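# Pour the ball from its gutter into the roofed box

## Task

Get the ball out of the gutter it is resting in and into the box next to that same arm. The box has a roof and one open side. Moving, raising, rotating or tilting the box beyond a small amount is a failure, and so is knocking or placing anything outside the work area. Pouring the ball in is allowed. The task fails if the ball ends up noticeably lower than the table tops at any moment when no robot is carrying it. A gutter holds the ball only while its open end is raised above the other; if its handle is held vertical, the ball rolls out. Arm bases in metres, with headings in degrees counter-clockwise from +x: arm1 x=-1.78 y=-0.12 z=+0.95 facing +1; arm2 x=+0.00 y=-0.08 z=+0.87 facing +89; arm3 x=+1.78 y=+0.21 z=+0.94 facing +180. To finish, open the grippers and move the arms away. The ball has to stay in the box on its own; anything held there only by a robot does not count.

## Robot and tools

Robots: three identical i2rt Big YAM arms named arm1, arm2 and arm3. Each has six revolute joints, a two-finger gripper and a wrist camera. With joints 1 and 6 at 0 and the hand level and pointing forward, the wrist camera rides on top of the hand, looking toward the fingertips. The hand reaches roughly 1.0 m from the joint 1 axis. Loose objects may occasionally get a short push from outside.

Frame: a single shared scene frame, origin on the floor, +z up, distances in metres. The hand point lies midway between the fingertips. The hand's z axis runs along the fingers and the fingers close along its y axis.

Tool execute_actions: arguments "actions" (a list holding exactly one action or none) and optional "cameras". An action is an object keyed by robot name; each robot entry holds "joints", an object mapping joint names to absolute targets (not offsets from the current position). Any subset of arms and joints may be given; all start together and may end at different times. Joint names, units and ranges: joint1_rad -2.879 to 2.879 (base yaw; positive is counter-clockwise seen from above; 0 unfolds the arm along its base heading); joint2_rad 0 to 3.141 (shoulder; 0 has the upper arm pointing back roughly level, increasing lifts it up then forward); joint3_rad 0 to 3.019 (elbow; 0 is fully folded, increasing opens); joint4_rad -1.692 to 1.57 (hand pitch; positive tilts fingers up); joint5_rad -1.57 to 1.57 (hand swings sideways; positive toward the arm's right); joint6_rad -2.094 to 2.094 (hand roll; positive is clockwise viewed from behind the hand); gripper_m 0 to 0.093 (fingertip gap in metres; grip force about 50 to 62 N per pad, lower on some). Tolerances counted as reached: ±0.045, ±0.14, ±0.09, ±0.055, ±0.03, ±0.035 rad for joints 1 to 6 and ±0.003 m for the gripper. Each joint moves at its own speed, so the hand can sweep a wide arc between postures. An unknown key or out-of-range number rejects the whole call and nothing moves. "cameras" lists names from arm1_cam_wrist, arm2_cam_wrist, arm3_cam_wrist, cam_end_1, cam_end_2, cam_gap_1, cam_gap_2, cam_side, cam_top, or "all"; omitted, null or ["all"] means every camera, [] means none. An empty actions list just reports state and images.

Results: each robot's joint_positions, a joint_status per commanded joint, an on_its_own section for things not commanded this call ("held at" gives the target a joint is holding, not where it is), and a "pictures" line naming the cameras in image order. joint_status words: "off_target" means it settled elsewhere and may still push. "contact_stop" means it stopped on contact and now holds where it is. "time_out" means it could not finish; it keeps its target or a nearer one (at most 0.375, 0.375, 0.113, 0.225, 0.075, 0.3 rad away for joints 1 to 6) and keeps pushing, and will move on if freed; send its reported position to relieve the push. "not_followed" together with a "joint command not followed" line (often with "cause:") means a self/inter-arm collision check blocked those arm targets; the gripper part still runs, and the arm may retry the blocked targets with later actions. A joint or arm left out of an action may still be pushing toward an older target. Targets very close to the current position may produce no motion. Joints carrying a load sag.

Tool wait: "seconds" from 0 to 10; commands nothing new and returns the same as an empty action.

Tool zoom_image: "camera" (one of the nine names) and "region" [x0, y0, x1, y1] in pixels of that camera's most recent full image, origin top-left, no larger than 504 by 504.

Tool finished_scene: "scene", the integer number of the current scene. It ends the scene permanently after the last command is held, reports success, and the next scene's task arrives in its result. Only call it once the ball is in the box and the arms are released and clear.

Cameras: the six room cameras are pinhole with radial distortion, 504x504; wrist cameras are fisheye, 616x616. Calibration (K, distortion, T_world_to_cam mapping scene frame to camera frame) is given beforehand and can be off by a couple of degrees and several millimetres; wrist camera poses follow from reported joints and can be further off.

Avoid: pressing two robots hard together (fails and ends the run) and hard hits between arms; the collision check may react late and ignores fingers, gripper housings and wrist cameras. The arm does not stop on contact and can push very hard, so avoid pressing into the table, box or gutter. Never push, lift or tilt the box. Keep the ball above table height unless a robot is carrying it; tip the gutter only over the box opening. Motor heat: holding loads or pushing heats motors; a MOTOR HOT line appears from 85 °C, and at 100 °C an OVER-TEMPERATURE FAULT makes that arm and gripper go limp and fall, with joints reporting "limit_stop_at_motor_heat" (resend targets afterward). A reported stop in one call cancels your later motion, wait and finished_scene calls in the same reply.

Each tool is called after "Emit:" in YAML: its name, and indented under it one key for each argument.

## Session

Emit:
execute_actions:
  actions: []

Scene clock: 0.00 s.
arm1.joint_positions: joint1_rad=-0.520 joint2_rad=+0.516 joint3_rad=+1.574 joint4_rad=-1.309 joint5_rad=-0.138 joint6_rad=+0.287 gripper_m=+0.094
arm1.joint_status: not commanded
arm1.hand: x=-1.6318 y=-0.1687 z=+1.5948 quat_wxyz=(-0.612, -0.261, -0.747, +0.014) (m; scene frame)
arm2.joint_positions: joint1_rad=+0.514 joint2_rad=+0.480 joint3_rad=+1.378 joint4_rad=-1.486 joint5_rad=-0.235 joint6_rad=-0.435 gripper_m=+0.094
arm2.joint_status: not commanded
arm2.hand: x=-0.1154 y=+0.0399 z=+1.4008 quat_wxyz=(-0.247, +0.851, -0.218, -0.409) (m; scene frame)
arm3.joint_positions: joint1_rad=-0.229 joint2_rad=+0.505 joint3_rad=+1.430 joint4_rad=-1.214 joint5_rad=-0.019 joint6_rad=-0.477 gripper_m=+0.094
arm3.joint_status: not commanded
arm3.hand: x=+1.5940 y=+0.2558 z=+1.5427 quat_wxyz=(-0.201, +0.796, +0.102, -0.562) (m; scene frame)
pictures: arm1_cam_wrist, arm2_cam_wrist, arm3_cam_wrist, cam_end_1, cam_end_2, cam_gap_1, cam_gap_2, cam_side, cam_top
camera_calibration (this result's frames):
arm1_cam_wrist: T_world_to_cam=[[-0.411488, -0.86056, -0.300189, -0.339242], [-0.620384, 0.50575, -0.59945, 0.0360566], [0.667684, -0.0604345, -0.741988, 2.38432], [0, 0, 0, 1]] pos_world=[-1.7092, -0.166079, 1.68891]
arm2_cam_wrist: T_world_to_cam=[[0.569163, 0.782914, 0.251196, -0.315908], [0.809756, -0.480729, -0.336445, 0.59193], [-0.142651, 0.394899, -0.907582, 1.36391], [0, 0, 0, 1]] pos_world=[-0.104953, -0.00672214, 1.51637]
arm3_cam_wrist: T_world_to_cam=[[0.0754937, 0.89672, 0.436113, -1.02159], [0.832984, 0.1837, -0.521912, -0.56896], [-0.548123, 0.402676, -0.733085, 2.02436], [0, 0, 0, 1]] pos_world=[1.66065, 0.205438, 1.63261]
Images, in order (width x height): arm1_cam_wrist 616x616, arm2_cam_wrist 616x616, arm3_cam_wrist 616x616, cam_end_1 504x504, cam_end_2 504x504, cam_gap_1 504x504, cam_gap_2 504x504, cam_side 504x504, cam_top 504x504.

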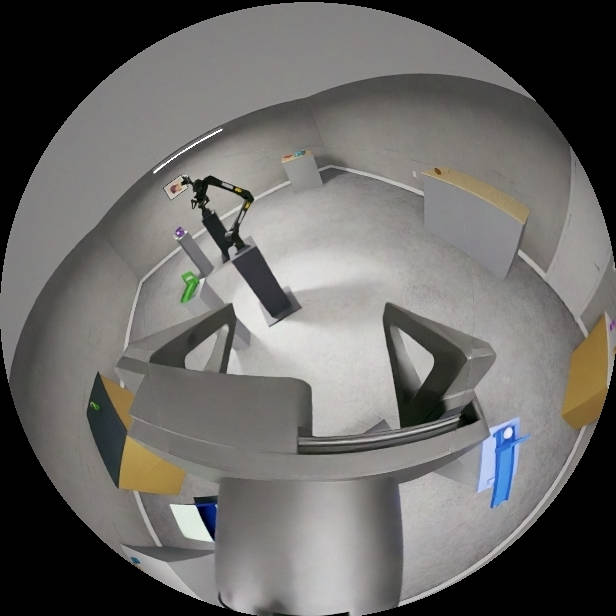

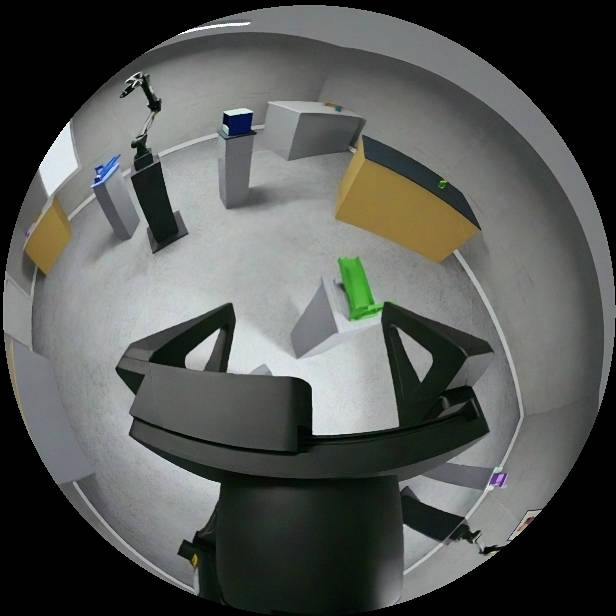

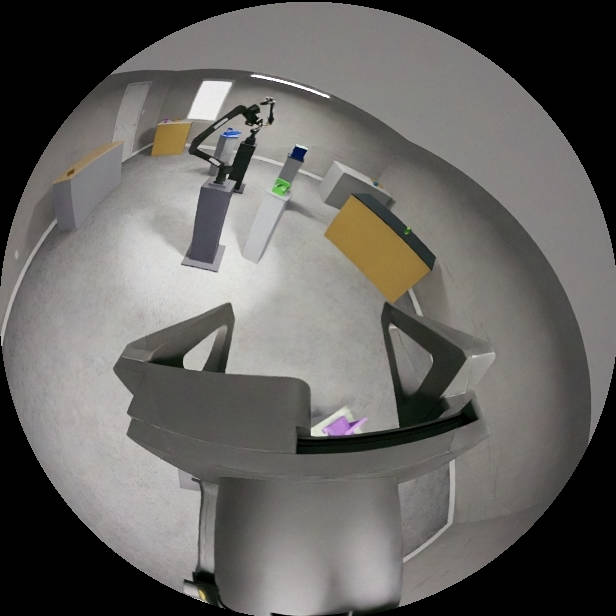

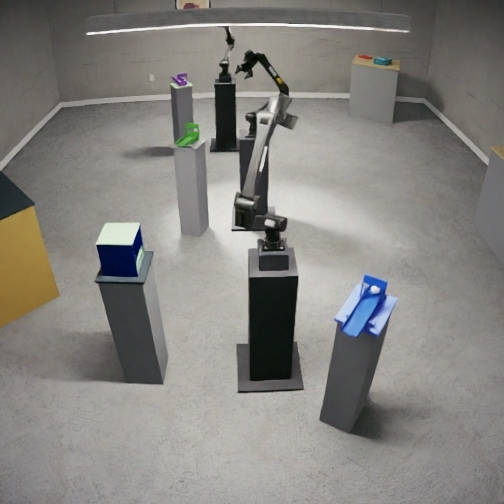

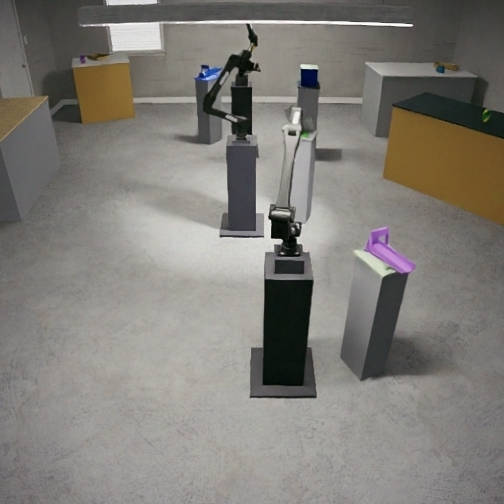

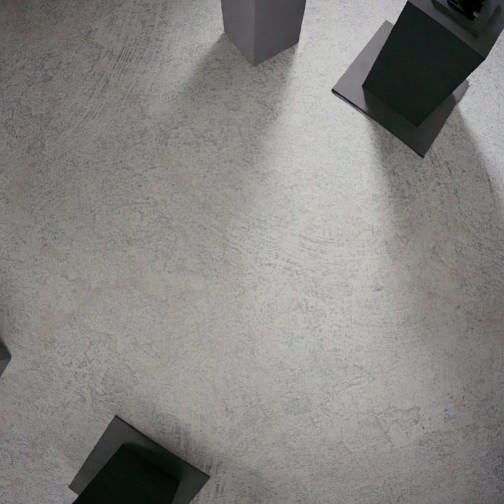

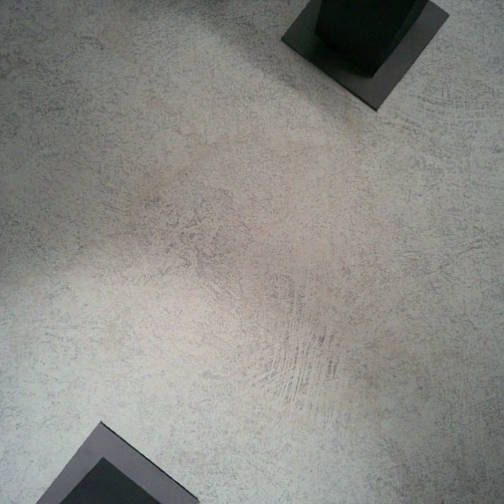

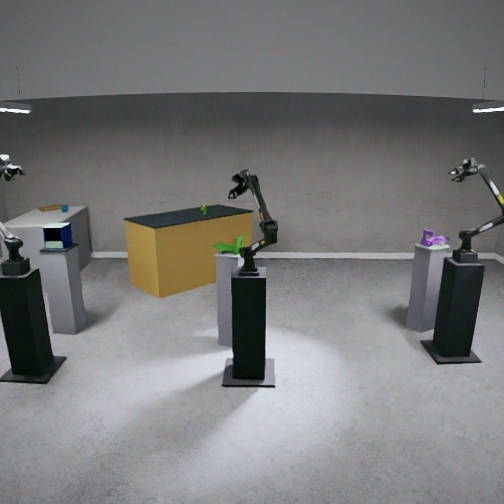

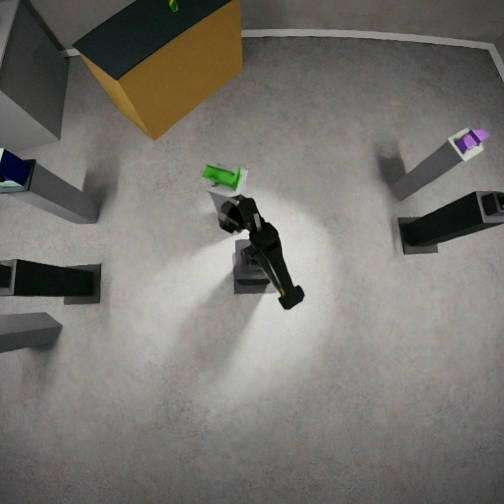

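Emit:
execute_actions:
  actions: []

Scene clock: 32.27 s.
arm1.joint_positions: joint1_rad=-0.520 joint2_rad=+0.516 joint3_rad=+1.574 joint4_rad=-1.309 joint5_rad=-0.138 joint6_rad=+0.287 gripper_m=+0.094
arm1.joint_status: not commanded
arm1.hand: x=-1.6318 y=-0.1687 z=+1.5948 quat_wxyz=(-0.612, -0.261, -0.747, +0.014) (m; scene frame)
arm2.joint_positions: joint1_rad=+0.514 joint2_rad=+0.480 joint3_rad=+1.378 joint4_rad=-1.486 joint5_rad=-0.235 joint6_rad=-0.435 gripper_m=+0.094
arm2.joint_status: not commanded
arm2.hand: x=-0.1154 y=+0.0399 z=+1.4008 quat_wxyz=(-0.247, +0.851, -0.218, -0.409) (m; scene frame)
arm3.joint_positions: joint1_rad=-0.229 joint2_rad=+0.505 joint3_rad=+1.430 joint4_rad=-1.214 joint5_rad=-0.019 joint6_rad=-0.477 gripper_m=+0.094
arm3.joint_status: not commanded
arm3.hand: x=+1.5940 y=+0.2558 z=+1.5427 quat_wxyz=(-0.201, +0.796, +0.102, -0.562) (m; scene frame)
pictures: arm1_cam_wrist, arm2_cam_wrist, arm3_cam_wrist, cam_end_1, cam_end_2, cam_gap_1, cam_gap_2, cam_side, cam_top
camera_calibration (this result's frames):
arm1_cam_wrist: T_world_to_cam=[[-0.411488, -0.86056, -0.300189, -0.339242], [-0.620384, 0.50575, -0.59945, 0.0360566], [0.667684, -0.0604345, -0.741988, 2.38432], [0, 0, 0, 1]] pos_world=[-1.7092, -0.166079, 1.68891]
arm2_cam_wrist: T_world_to_cam=[[0.569163, 0.782914, 0.251196, -0.315908], [0.809756, -0.480729, -0.336445, 0.59193], [-0.142651, 0.394899, -0.907582, 1.36391], [0, 0, 0, 1]] pos_world=[-0.104953, -0.00672214, 1.51637]
arm3_cam_wrist: T_world_to_cam=[[0.0754937, 0.89672, 0.436113, -1.02159], [0.832984, 0.1837, -0.521912, -0.56896], [-0.548123, 0.402676, -0.733085, 2.02436], [0, 0, 0, 1]] pos_world=[1.66065, 0.205438, 1.63261]
Images, in order (width x height): arm1_cam_wrist 616x616, arm2_cam_wrist 616x616, arm3_cam_wrist 616x616, cam_end_1 504x504, cam_end_2 504x504, cam_gap_1 504x504, cam_gap_2 504x504, cam_side 504x504, cam_top 504x504.

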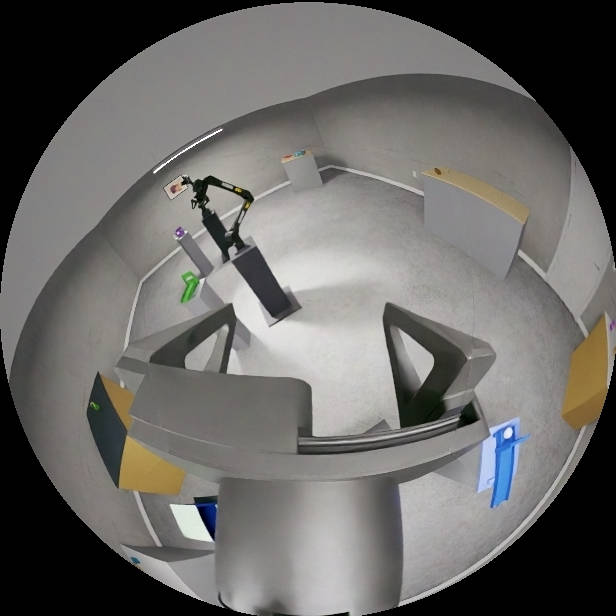

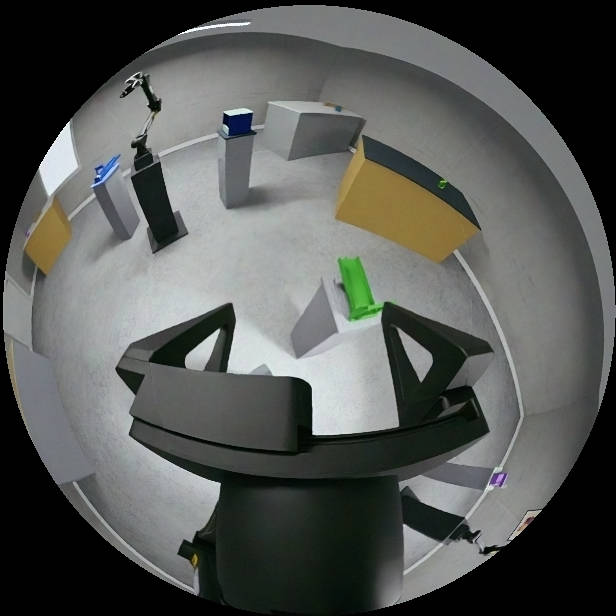

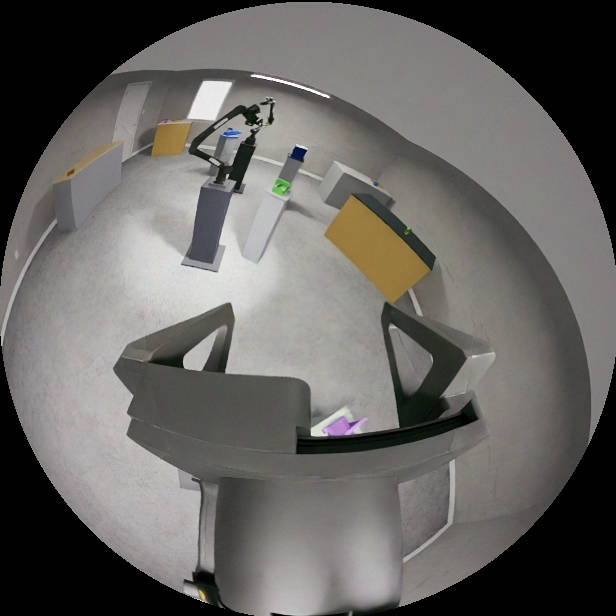

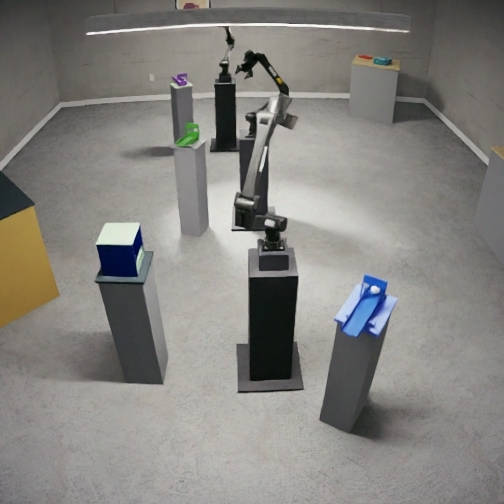

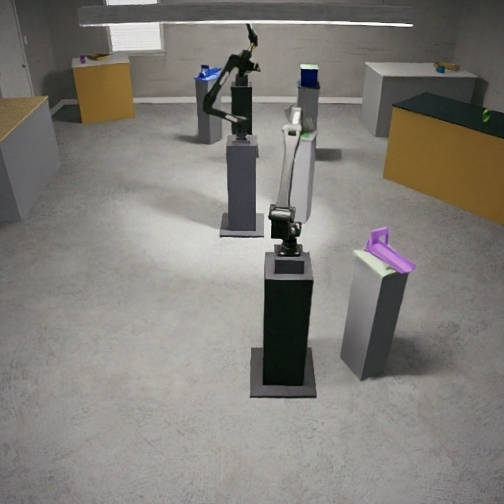

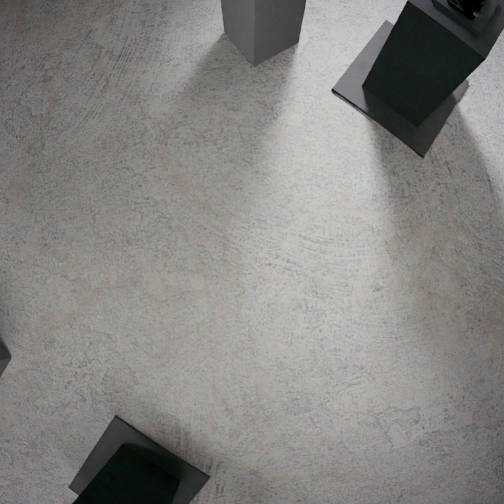

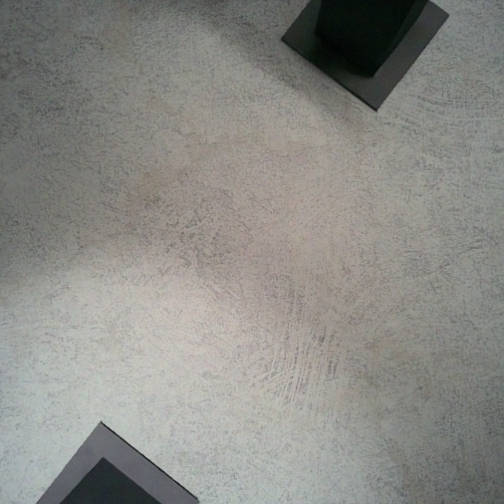

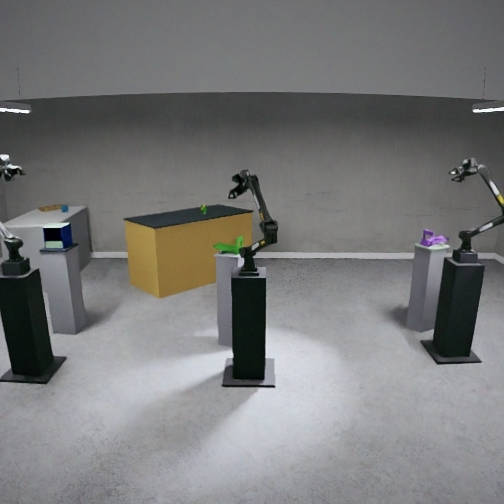

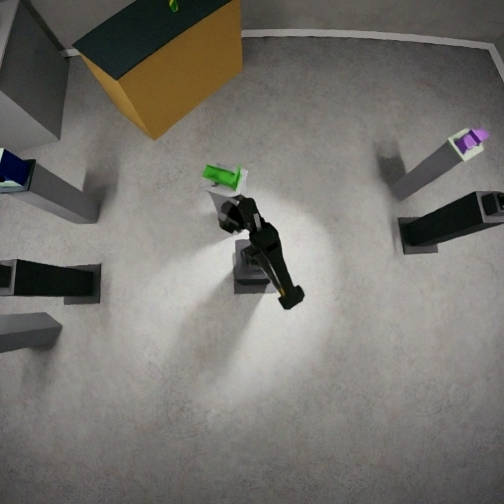

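Emit:
zoom_image:
  camera: "cam_end_1"
  region: [320, 260, 420, 360]

Emit:
zoom_image:
  camera: "cam_end_1"
  region: [75, 205, 175, 305]

Emit:
zoom_image:
  camera: "cam_side"
  region: [0, 180, 120, 300]

Region (320, 260, 420, 360) of cam_end_1's 504x504 image, scaled by 5.040, with more detail than that image has.

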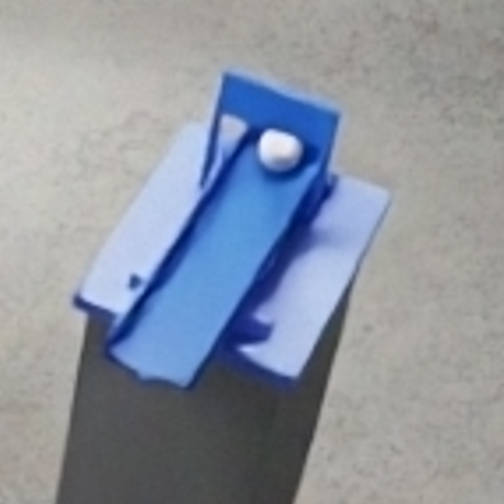

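Region (75, 205, 175, 305) of cam_end_1's 504x504 image, scaled by 5.040, with more detail than that image has.

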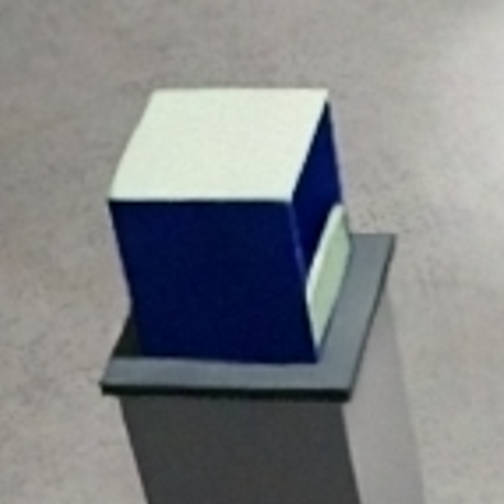

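Region (0, 180, 120, 300) of cam_side's 504x504 image, scaled by 4.200, with more detail than that image has.

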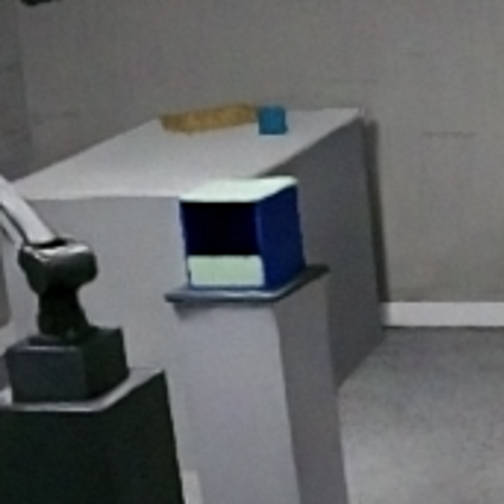

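Emit:
execute_actions:
  actions:
    - {"arm1":{"joints":{"joint1_rad":-2.22,"joint2_rad":1.916,"joint3_rad":1.815,"joint4_rad":-1.44,"joint5_rad":-0.3,"joint6_rad":1.57,"gripper_m":0.05}}}
  cameras: ["arm1_cam_wrist","cam_end_1","cam_side"]

Scene clock: 125.90 s.
arm1.joint_positions: joint1_rad=-2.217 joint2_rad=+1.914 joint3_rad=+1.793 joint4_rad=-1.430 joint5_rad=-0.299 joint6_rad=+1.554 gripper_m=+0.050
arm1.joint_status: all done
arm1.hand: x=-2.0876 y=-0.6335 z=+1.1334 quat_wxyz=(-0.061, -0.944, +0.294, -0.135) (m; scene frame)
arm2.joint_positions: joint1_rad=+0.514 joint2_rad=+0.480 joint3_rad=+1.378 joint4_rad=-1.486 joint5_rad=-0.235 joint6_rad=-0.435 gripper_m=+0.094
arm2.joint_status: not commanded
arm2.hand: x=-0.1154 y=+0.0399 z=+1.4008 quat_wxyz=(-0.247, +0.851, -0.218, -0.409) (m; scene frame)
arm3.joint_positions: joint1_rad=-0.229 joint2_rad=+0.505 joint3_rad=+1.430 joint4_rad=-1.214 joint5_rad=-0.019 joint6_rad=-0.477 gripper_m=+0.094
arm3.joint_status: not commanded
arm3.hand: x=+1.5940 y=+0.2558 z=+1.5427 quat_wxyz=(-0.201, +0.796, +0.102, -0.562) (m; scene frame)
pictures: arm1_cam_wrist, cam_end_1, cam_side
camera_calibration (this result's frames):
arm1_cam_wrist: T_world_to_cam=[[0.573726, 0.818497, -0.0300213, 1.74895], [0.510655, -0.328806, 0.794429, -0.035626], [0.640367, -0.471115, -0.606614, 1.84754], [0, 0, 0, 1]] pos_world=[-2.16833, -0.572822, 1.20155]
Images, in order (width x height): arm1_cam_wrist 616x616, cam_end_1 504x504, cam_side 504x504.

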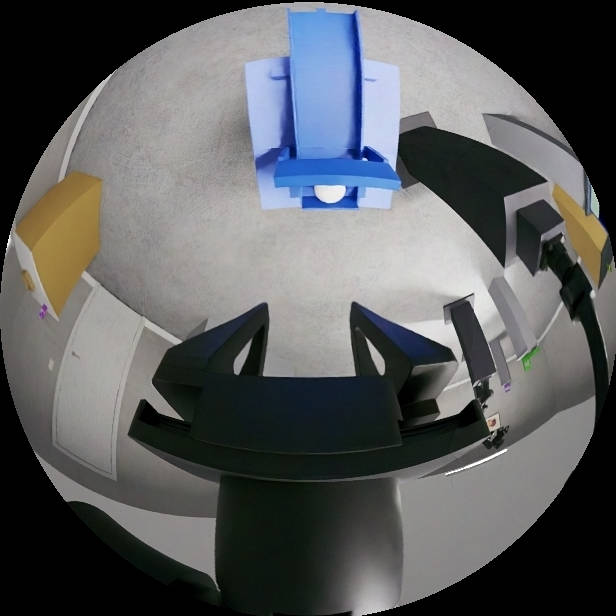

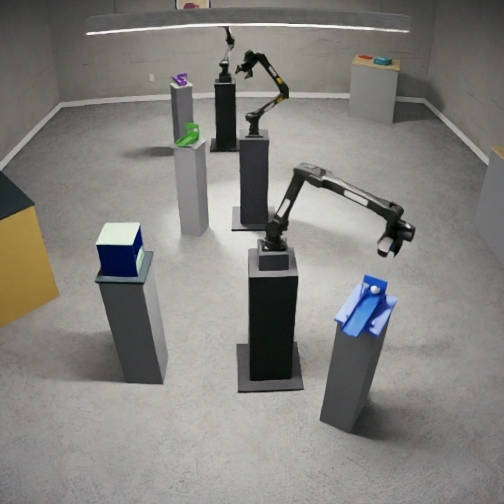

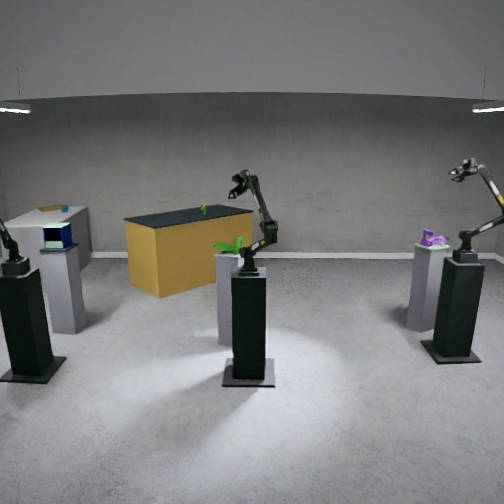

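Emit:
zoom_image:
  camera: "arm1_cam_wrist"
  region: [230, 40, 430, 240]

Emit:
zoom_image:
  camera: "cam_end_1"
  region: [330, 200, 430, 340]

Region (230, 40, 430, 240) of arm1_cam_wrist's 616x616 image, scaled by 2.520, with more detail than that image has.

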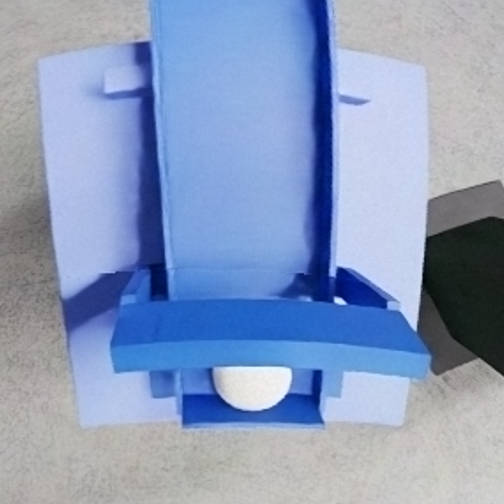

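Region (330, 200, 430, 340) of cam_end_1's 504x504 image, scaled by 3.600, with more detail than that image has; it fills the left 360 columns of this view, and the rest is white.

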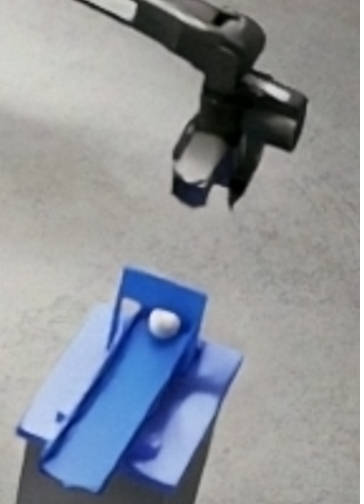

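Emit:
execute_actions:
  actions:
    - {"arm1":{"joints":{"joint1_rad":-2.035,"joint2_rad":1.90,"joint3_rad":1.545,"joint4_rad":-1.205,"joint5_rad":0.3,"joint6_rad":-1.44,"gripper_m":0.05}}}
  cameras: ["arm1_cam_wrist","cam_end_1"]

Scene clock: 208.17 s.
arm1.joint_positions: joint1_rad=-2.041 joint2_rad=+1.908 joint3_rad=+1.539 joint4_rad=-1.216 joint5_rad=+0.298 joint6_rad=-1.423 gripper_m=+0.050
arm1.joint_status: all done
arm1.hand: x=-2.0705 y=-0.6067 z=+1.0423 quat_wxyz=(+0.149, -0.291, -0.945, -0.025) (m; scene frame)
arm2.joint_positions: joint1_rad=+0.514 joint2_rad=+0.480 joint3_rad=+1.378 joint4_rad=-1.486 joint5_rad=-0.235 joint6_rad=-0.435 gripper_m=+0.094
arm2.joint_status: not commanded
arm2.hand: x=-0.1154 y=+0.0399 z=+1.4008 quat_wxyz=(-0.247, +0.851, -0.218, -0.409) (m; scene frame)
arm3.joint_positions: joint1_rad=-0.229 joint2_rad=+0.505 joint3_rad=+1.430 joint4_rad=-1.214 joint5_rad=-0.019 joint6_rad=-0.477 gripper_m=+0.094
arm3.joint_status: not commanded
arm3.hand: x=+1.5940 y=+0.2558 z=+1.5427 quat_wxyz=(-0.201, +0.796, +0.102, -0.562) (m; scene frame)
pictures: arm1_cam_wrist, cam_end_1
camera_calibration (this result's frames):
arm1_cam_wrist: T_world_to_cam=[[-0.558091, -0.82856, 0.0449858, -1.70642], [-0.480195, 0.366707, 0.79683, -1.59529], [-0.676718, 0.423102, -0.602526, -0.394764], [0, 0, 0, 1]] pos_world=[-1.98553, -0.661842, 1.11008]
Images, in order (width x height): arm1_cam_wrist 616x616, cam_end_1 504x504.

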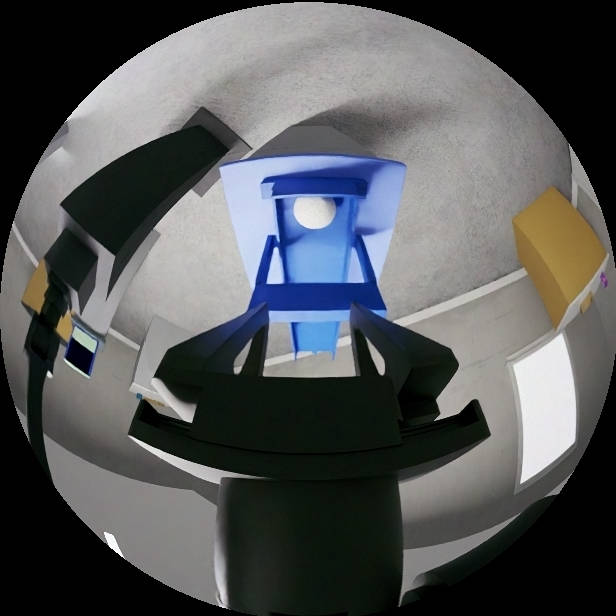

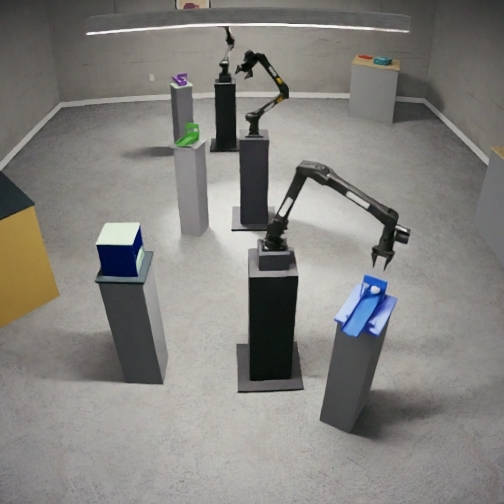

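Emit:
zoom_image:
  camera: "arm1_cam_wrist"
  region: [230, 150, 410, 330]

Region (230, 150, 410, 330) of arm1_cam_wrist's 616x616 image, scaled by 2.800, with more detail than that image has.

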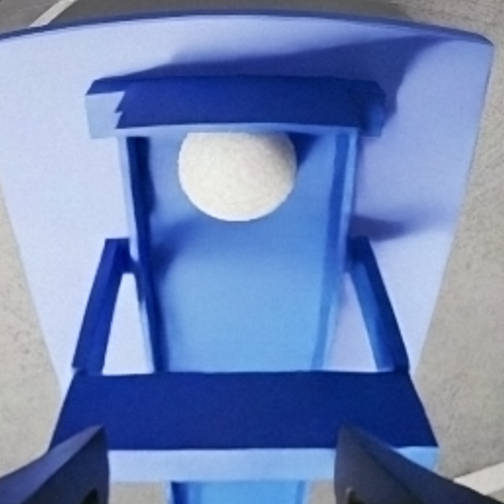

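Emit:
execute_actions:
  actions:
    - {"arm1":{"joints":{"joint1_rad":-2.048,"joint2_rad":2.025,"joint3_rad":1.488,"joint4_rad":-1.02,"gripper_m":0.049}}}
  cameras: ["arm1_cam_wrist","cam_end_1"]

Scene clock: 265.17 s.
arm1.joint_positions: joint1_rad=-2.041 joint2_rad=+2.020 joint3_rad=+1.481 joint4_rad=-1.030 joint5_rad=+0.298 joint6_rad=-1.424 gripper_m=+0.049
arm1.joint_status: all done
arm1.hand: x=-2.0760 y=-0.6174 z=+0.9605 quat_wxyz=(+0.150, -0.291, -0.945, -0.018) (m; scene frame)
arm2.joint_positions: joint1_rad=+0.514 joint2_rad=+0.480 joint3_rad=+1.378 joint4_rad=-1.486 joint5_rad=-0.235 joint6_rad=-0.435 gripper_m=+0.094
arm2.joint_status: not commanded
arm2.hand: x=-0.1154 y=+0.0399 z=+1.4008 quat_wxyz=(-0.247, +0.851, -0.218, -0.409) (m; scene frame)
arm3.joint_positions: joint1_rad=-0.229 joint2_rad=+0.505 joint3_rad=+1.430 joint4_rad=-1.214 joint5_rad=-0.019 joint6_rad=-0.477 gripper_m=+0.094
arm3.joint_status: not commanded
arm3.hand: x=+1.5940 y=+0.2558 z=+1.5427 quat_wxyz=(-0.201, +0.796, +0.102, -0.562) (m; scene frame)
pictures: arm1_cam_wrist, cam_end_1
camera_calibration (this result's frames):
arm1_cam_wrist: T_world_to_cam=[[-0.557112, -0.828332, 0.0590906, -1.72607], [-0.475549, 0.376555, 0.795022, -1.51132], [-0.680793, 0.414816, -0.603696, -0.455793], [0, 0, 0, 1]] pos_world=[-1.99062, -0.67159, 1.02837]
Images, in order (width x height): arm1_cam_wrist 616x616, cam_end_1 504x504.

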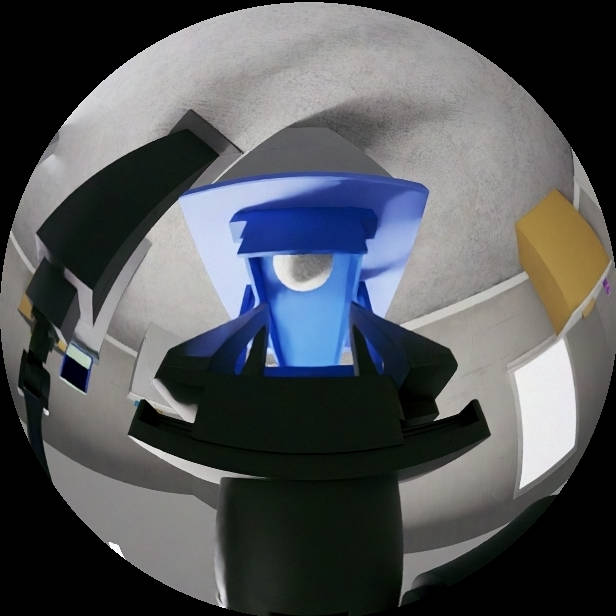

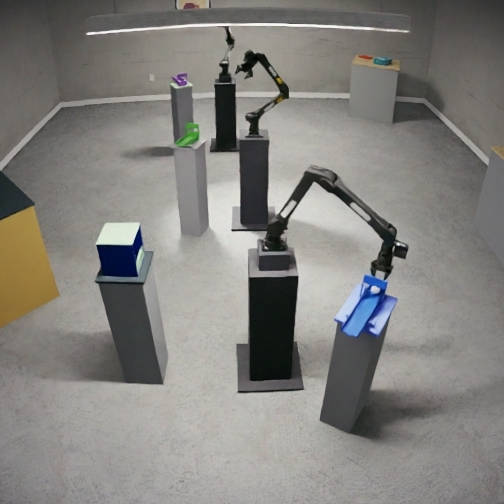

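Emit:
zoom_image:
  camera: "arm1_cam_wrist"
  region: [220, 190, 400, 370]

Region (220, 190, 400, 370) of arm1_cam_wrist's 616x616 image, scaled by 2.800, with more detail than that image has.

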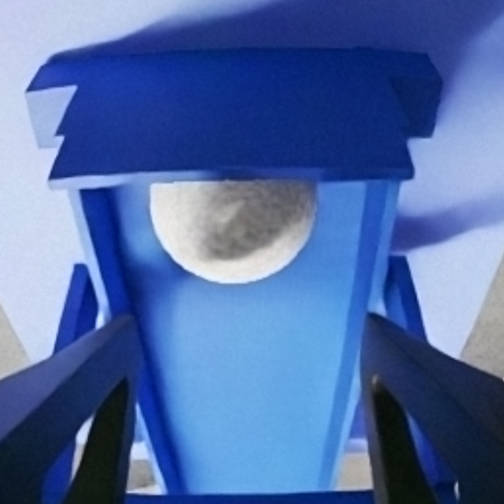

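Emit:
execute_actions:
  actions:
    - {"arm1":{"joints":{"joint1_rad":-2.058,"joint2_rad":2.098,"joint3_rad":1.445,"joint4_rad":-0.903}}}
  cameras: ["arm1_cam_wrist","cam_end_1"]

Scene clock: 293.67 s.
arm1.joint_positions: joint1_rad=-2.053 joint2_rad=+2.081 joint3_rad=+1.442 joint4_rad=-0.914 joint5_rad=+0.300 joint6_rad=-1.425 gripper_m=+0.049
arm1.joint_status: all done
arm1.hand: x=-2.0834 y=-0.6156 z=+0.9152 quat_wxyz=(+0.152, -0.298, -0.942, -0.010) (m; scene frame)
arm2.joint_positions: joint1_rad=+0.514 joint2_rad=+0.480 joint3_rad=+1.378 joint4_rad=-1.486 joint5_rad=-0.235 joint6_rad=-0.435 gripper_m=+0.094
arm2.joint_status: not commanded
arm2.hand: x=-0.1154 y=+0.0399 z=+1.4008 quat_wxyz=(-0.247, +0.851, -0.218, -0.409) (m; scene frame)
arm3.joint_positions: joint1_rad=-0.229 joint2_rad=+0.505 joint3_rad=+1.430 joint4_rad=-1.214 joint5_rad=-0.019 joint6_rad=-0.477 gripper_m=+0.094
arm3.joint_status: not commanded
arm3.hand: x=+1.5940 y=+0.2558 z=+1.5427 quat_wxyz=(-0.201, +0.796, +0.102, -0.562) (m; scene frame)
pictures: arm1_cam_wrist, cam_end_1
camera_calibration (this result's frames):
arm1_cam_wrist: T_world_to_cam=[[-0.566219, -0.820626, 0.0772596, -1.75689], [-0.463884, 0.39474, 0.79309, -1.44225], [-0.681328, 0.413223, -0.604185, -0.490539], [0, 0, 0, 1]] pos_world=[-1.99804, -0.669733, 0.98319]
Images, in order (width x height): arm1_cam_wrist 616x616, cam_end_1 504x504.

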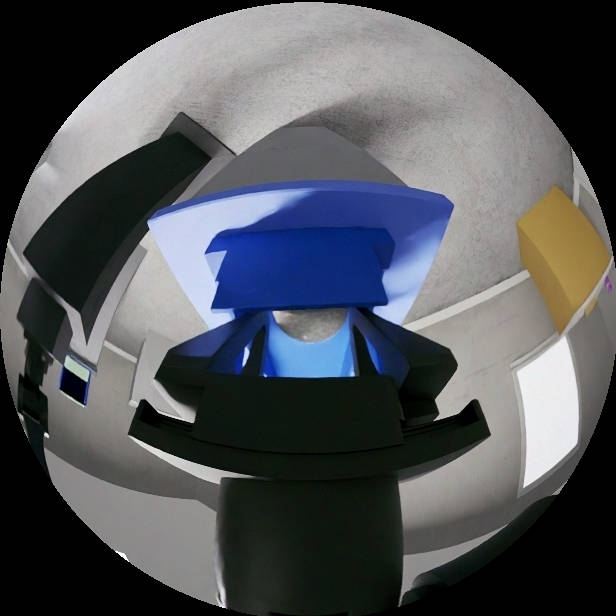

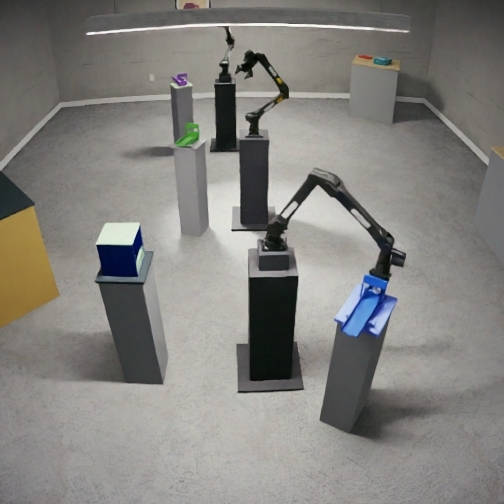

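Emit:
zoom_image:
  camera: "arm1_cam_wrist"
  region: [230, 250, 390, 390]

Region (230, 250, 390, 390) of arm1_cam_wrist's 616x616 image, scaled by 3.150, with more detail than that image has; it fills the top 441 rows of this view, and the rest is white.

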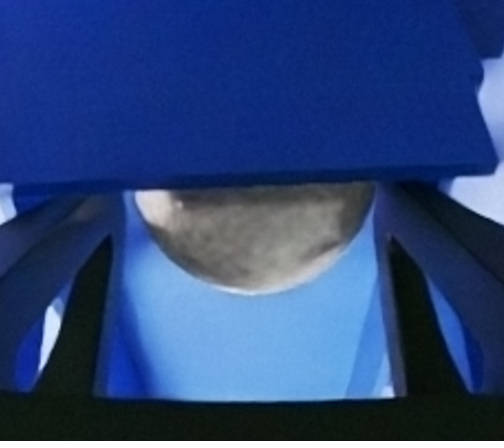

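Emit:
execute_actions:
  actions:
    - {"arm1":{"joints":{"joint2_rad":2.113,"joint4_rad":-0.893}}}
  cameras: ["arm1_cam_wrist"]

Scene clock: 307.20 s.
arm1.joint_positions: joint1_rad=-2.053 joint2_rad=+2.081 joint3_rad=+1.442 joint4_rad=-0.904 joint5_rad=+0.300 joint6_rad=-1.425 gripper_m=+0.049
arm1.joint_status: all done
arm1.hand: x=-2.0845 y=-0.6177 z=+0.9153 quat_wxyz=(+0.152, -0.299, -0.942, -0.005) (m; scene frame)
arm2.joint_positions: joint1_rad=+0.514 joint2_rad=+0.480 joint3_rad=+1.378 joint4_rad=-1.486 joint5_rad=-0.235 joint6_rad=-0.435 gripper_m=+0.094
arm2.joint_status: not commanded
arm2.hand: x=-0.1154 y=+0.0399 z=+1.4008 quat_wxyz=(-0.247, +0.851, -0.218, -0.409) (m; scene frame)
arm3.joint_positions: joint1_rad=-0.229 joint2_rad=+0.505 joint3_rad=+1.430 joint4_rad=-1.214 joint5_rad=-0.019 joint6_rad=-0.477 gripper_m=+0.094
arm3.joint_status: not commanded
arm3.hand: x=+1.5940 y=+0.2558 z=+1.5427 quat_wxyz=(-0.201, +0.796, +0.102, -0.562) (m; scene frame)
pictures: arm1_cam_wrist
camera_calibration (this result's frames):
arm1_cam_wrist: T_world_to_cam=[[-0.565822, -0.81992, 0.087045, -1.76692], [-0.460397, 0.401755, 0.791598, -1.42899], [-0.684018, 0.407828, -0.604811, -0.498703], [0, 0, 0, 1]] pos_world=[-1.99879, -0.671239, 0.983367]
Images, in order (width x height): arm1_cam_wrist 616x616.

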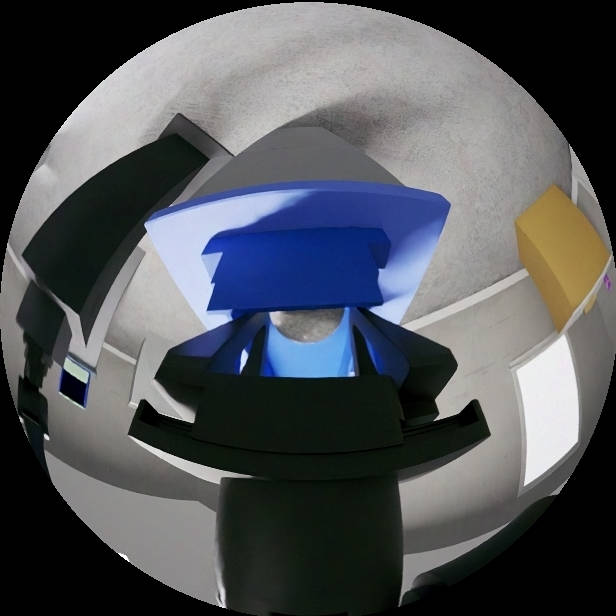

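Emit:
zoom_image:
  camera: "arm1_cam_wrist"
  region: [240, 270, 380, 390]

Emit:
zoom_image:
  camera: "cam_end_1"
  region: [345, 240, 415, 310]

Region (240, 270, 380, 390) of arm1_cam_wrist's 616x616 image, scaled by 3.600, with more detail than that image has; it fills the top 432 rows of this view, and the rest is white.

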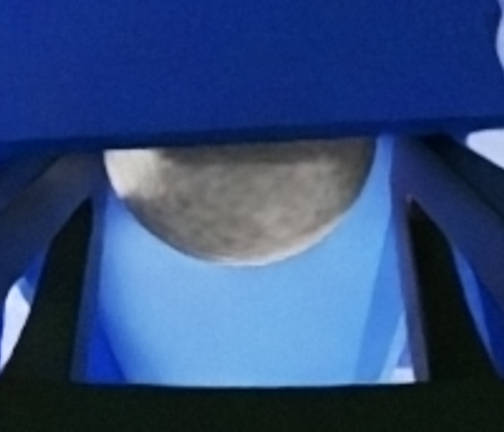

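This scene's latest camera images include none from cam_end_1. They are from: arm1_cam_wrist. Call execute_actions without "cameras", or with cam_end_1 in "cameras", to get its image.

Emit:
execute_actions:
  actions: []
  cameras: ["cam_end_1","cam_side","arm1_cam_wrist"]

Emit:
zoom_image:
  camera: "cam_end_1"
  region: [345, 240, 415, 310]

Scene clock: 358.13 s.
arm1.joint_positions: joint1_rad=-2.053 joint2_rad=+2.081 joint3_rad=+1.442 joint4_rad=-0.904 joint5_rad=+0.300 joint6_rad=-1.425 gripper_m=+0.049
arm1.joint_status: all done
arm1.hand: x=-2.0845 y=-0.6177 z=+0.9153 quat_wxyz=(+0.152, -0.299, -0.942, -0.005) (m; scene frame)
arm2.joint_positions: joint1_rad=+0.514 joint2_rad=+0.480 joint3_rad=+1.378 joint4_rad=-1.486 joint5_rad=-0.235 joint6_rad=-0.435 gripper_m=+0.094
arm2.joint_status: not commanded
arm2.hand: x=-0.1154 y=+0.0399 z=+1.4008 quat_wxyz=(-0.247, +0.851, -0.218, -0.409) (m; scene frame)
arm3.joint_positions: joint1_rad=-0.229 joint2_rad=+0.505 joint3_rad=+1.430 joint4_rad=-1.214 joint5_rad=-0.019 joint6_rad=-0.477 gripper_m=+0.094
arm3.joint_status: not commanded
arm3.hand: x=+1.5940 y=+0.2558 z=+1.5427 quat_wxyz=(-0.201, +0.796, +0.102, -0.562) (m; scene frame)
pictures: arm1_cam_wrist, cam_end_1, cam_side
camera_calibration (this result's frames):
arm1_cam_wrist: T_world_to_cam=[[-0.565822, -0.81992, 0.087045, -1.76692], [-0.460397, 0.401755, 0.791598, -1.42899], [-0.684018, 0.407828, -0.604811, -0.498703], [0, 0, 0, 1]] pos_world=[-1.99879, -0.671239, 0.983367]
Images, in order (width x height): arm1_cam_wrist 616x616, cam_end_1 504x504, cam_side 504x504.

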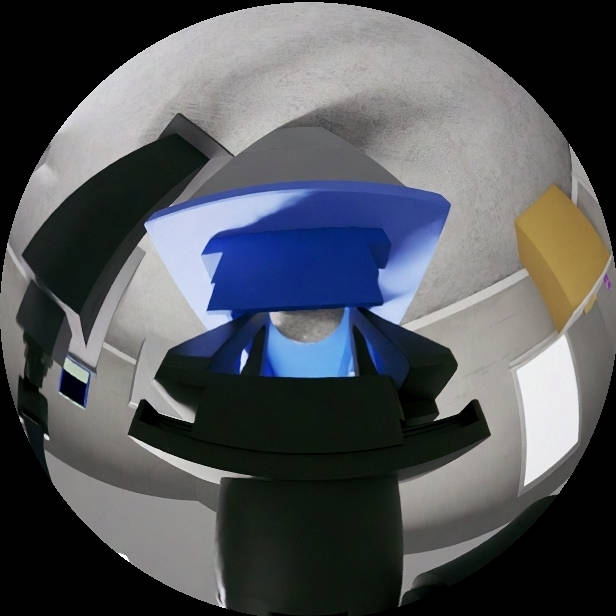

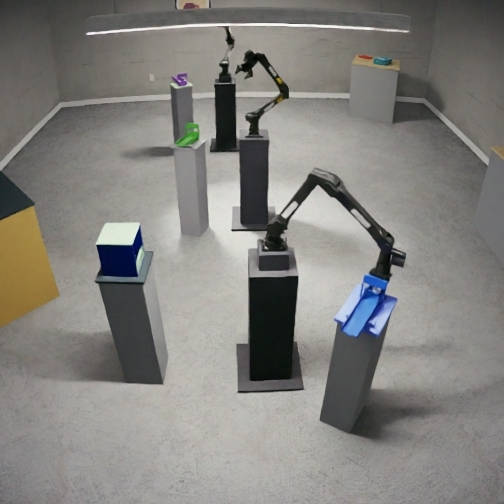

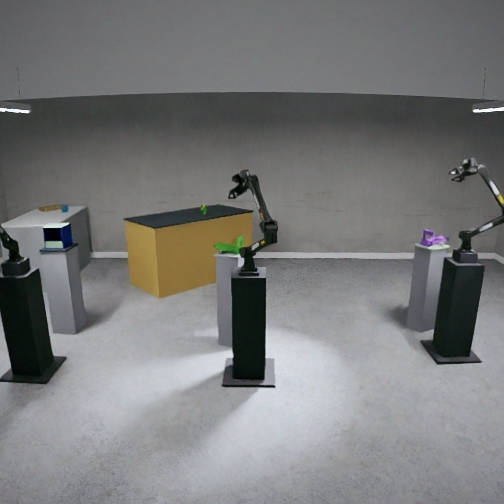

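Region (345, 240, 415, 310) of cam_end_1's 504x504 image, scaled by 7.200, with more detail than that image has.

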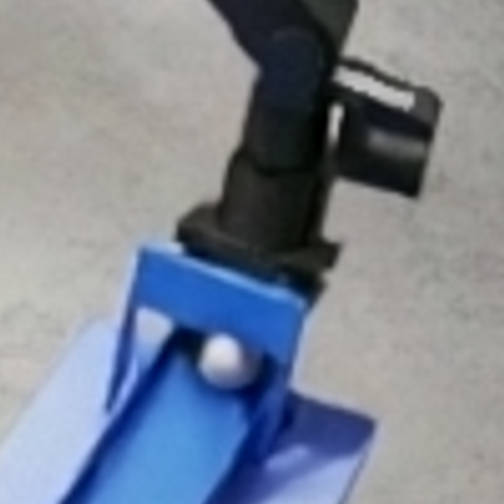

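Emit:
execute_actions:
  actions:
    - {"arm1":{"joints":{"joint2_rad":2.11,"gripper_m":0.0465}}}
  cameras: ["arm1_cam_wrist"]

Scene clock: 378.43 s.
arm1.joint_positions: joint1_rad=-2.053 joint2_rad=+2.081 joint3_rad=+1.442 joint4_rad=-0.904 joint5_rad=+0.300 joint6_rad=-1.425 gripper_m=+0.047
arm1.joint_status: all done
arm1.hand: x=-2.0845 y=-0.6177 z=+0.9153 quat_wxyz=(+0.152, -0.299, -0.942, -0.005) (m; scene frame)
arm2.joint_positions: joint1_rad=+0.514 joint2_rad=+0.480 joint3_rad=+1.378 joint4_rad=-1.486 joint5_rad=-0.235 joint6_rad=-0.435 gripper_m=+0.094
arm2.joint_status: not commanded
arm2.hand: x=-0.1154 y=+0.0399 z=+1.4008 quat_wxyz=(-0.247, +0.851, -0.218, -0.409) (m; scene frame)
arm3.joint_positions: joint1_rad=-0.229 joint2_rad=+0.505 joint3_rad=+1.430 joint4_rad=-1.214 joint5_rad=-0.019 joint6_rad=-0.477 gripper_m=+0.094
arm3.joint_status: not commanded
arm3.hand: x=+1.5940 y=+0.2558 z=+1.5427 quat_wxyz=(-0.201, +0.796, +0.102, -0.562) (m; scene frame)
pictures: arm1_cam_wrist
camera_calibration (this result's frames):
arm1_cam_wrist: T_world_to_cam=[[-0.565822, -0.81992, 0.087045, -1.76692], [-0.460397, 0.401755, 0.791598, -1.42899], [-0.684018, 0.407828, -0.604811, -0.498703], [0, 0, 0, 1]] pos_world=[-1.99879, -0.671239, 0.983367]
Images, in order (width x height): arm1_cam_wrist 616x616.

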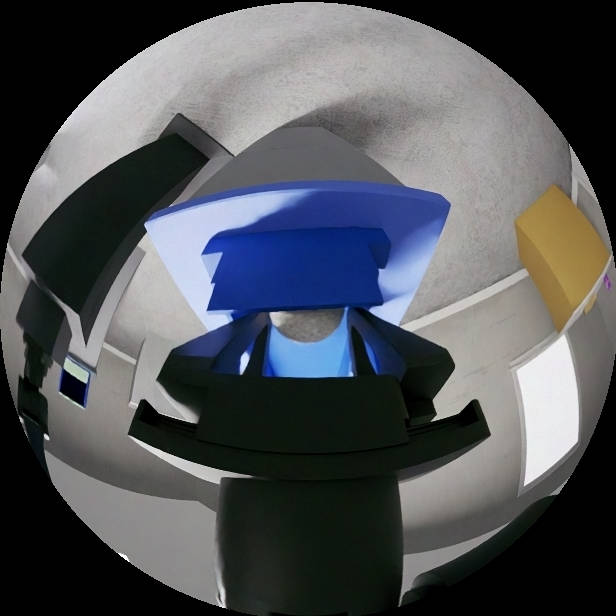

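Emit:
execute_actions:
  actions:
    - {"arm1":{"joints":{"joint3_rad":1.418,"joint4_rad":-0.852}}}
  cameras: ["arm1_cam_wrist"]

Scene clock: 387.00 s.
arm1.joint_positions: joint1_rad=-2.055 joint2_rad=+2.081 joint3_rad=+1.422 joint4_rad=-0.865 joint5_rad=+0.301 joint6_rad=-1.427 gripper_m=+0.047
arm1.joint_status: all done
arm1.hand: x=-2.0854 y=-0.6169 z=+0.9093 quat_wxyz=(+0.155, -0.300, -0.941, +0.004) (m; scene frame)
arm2.joint_positions: joint1_rad=+0.514 joint2_rad=+0.480 joint3_rad=+1.378 joint4_rad=-1.486 joint5_rad=-0.235 joint6_rad=-0.435 gripper_m=+0.094
arm2.joint_status: not commanded
arm2.hand: x=-0.1154 y=+0.0399 z=+1.4008 quat_wxyz=(-0.247, +0.851, -0.218, -0.409) (m; scene frame)
arm3.joint_positions: joint1_rad=-0.229 joint2_rad=+0.505 joint3_rad=+1.430 joint4_rad=-1.214 joint5_rad=-0.019 joint6_rad=-0.477 gripper_m=+0.094
arm3.joint_status: not commanded
arm3.hand: x=+1.5940 y=+0.2558 z=+1.5427 quat_wxyz=(-0.201, +0.796, +0.102, -0.562) (m; scene frame)
pictures: arm1_cam_wrist
camera_calibration (this result's frames):
arm1_cam_wrist: T_world_to_cam=[[-0.564682, -0.818633, 0.104756, -1.77917], [-0.453124, 0.413611, 0.789687, -1.40083], [-0.689792, 0.398454, -0.604501, -0.521327], [0, 0, 0, 1]] pos_world=[-1.99902, -0.669369, 0.977452]
Images, in order (width x height): arm1_cam_wrist 616x616.

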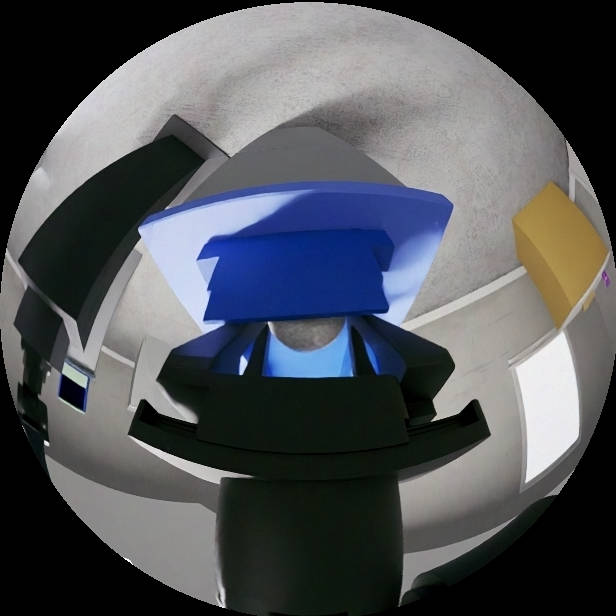

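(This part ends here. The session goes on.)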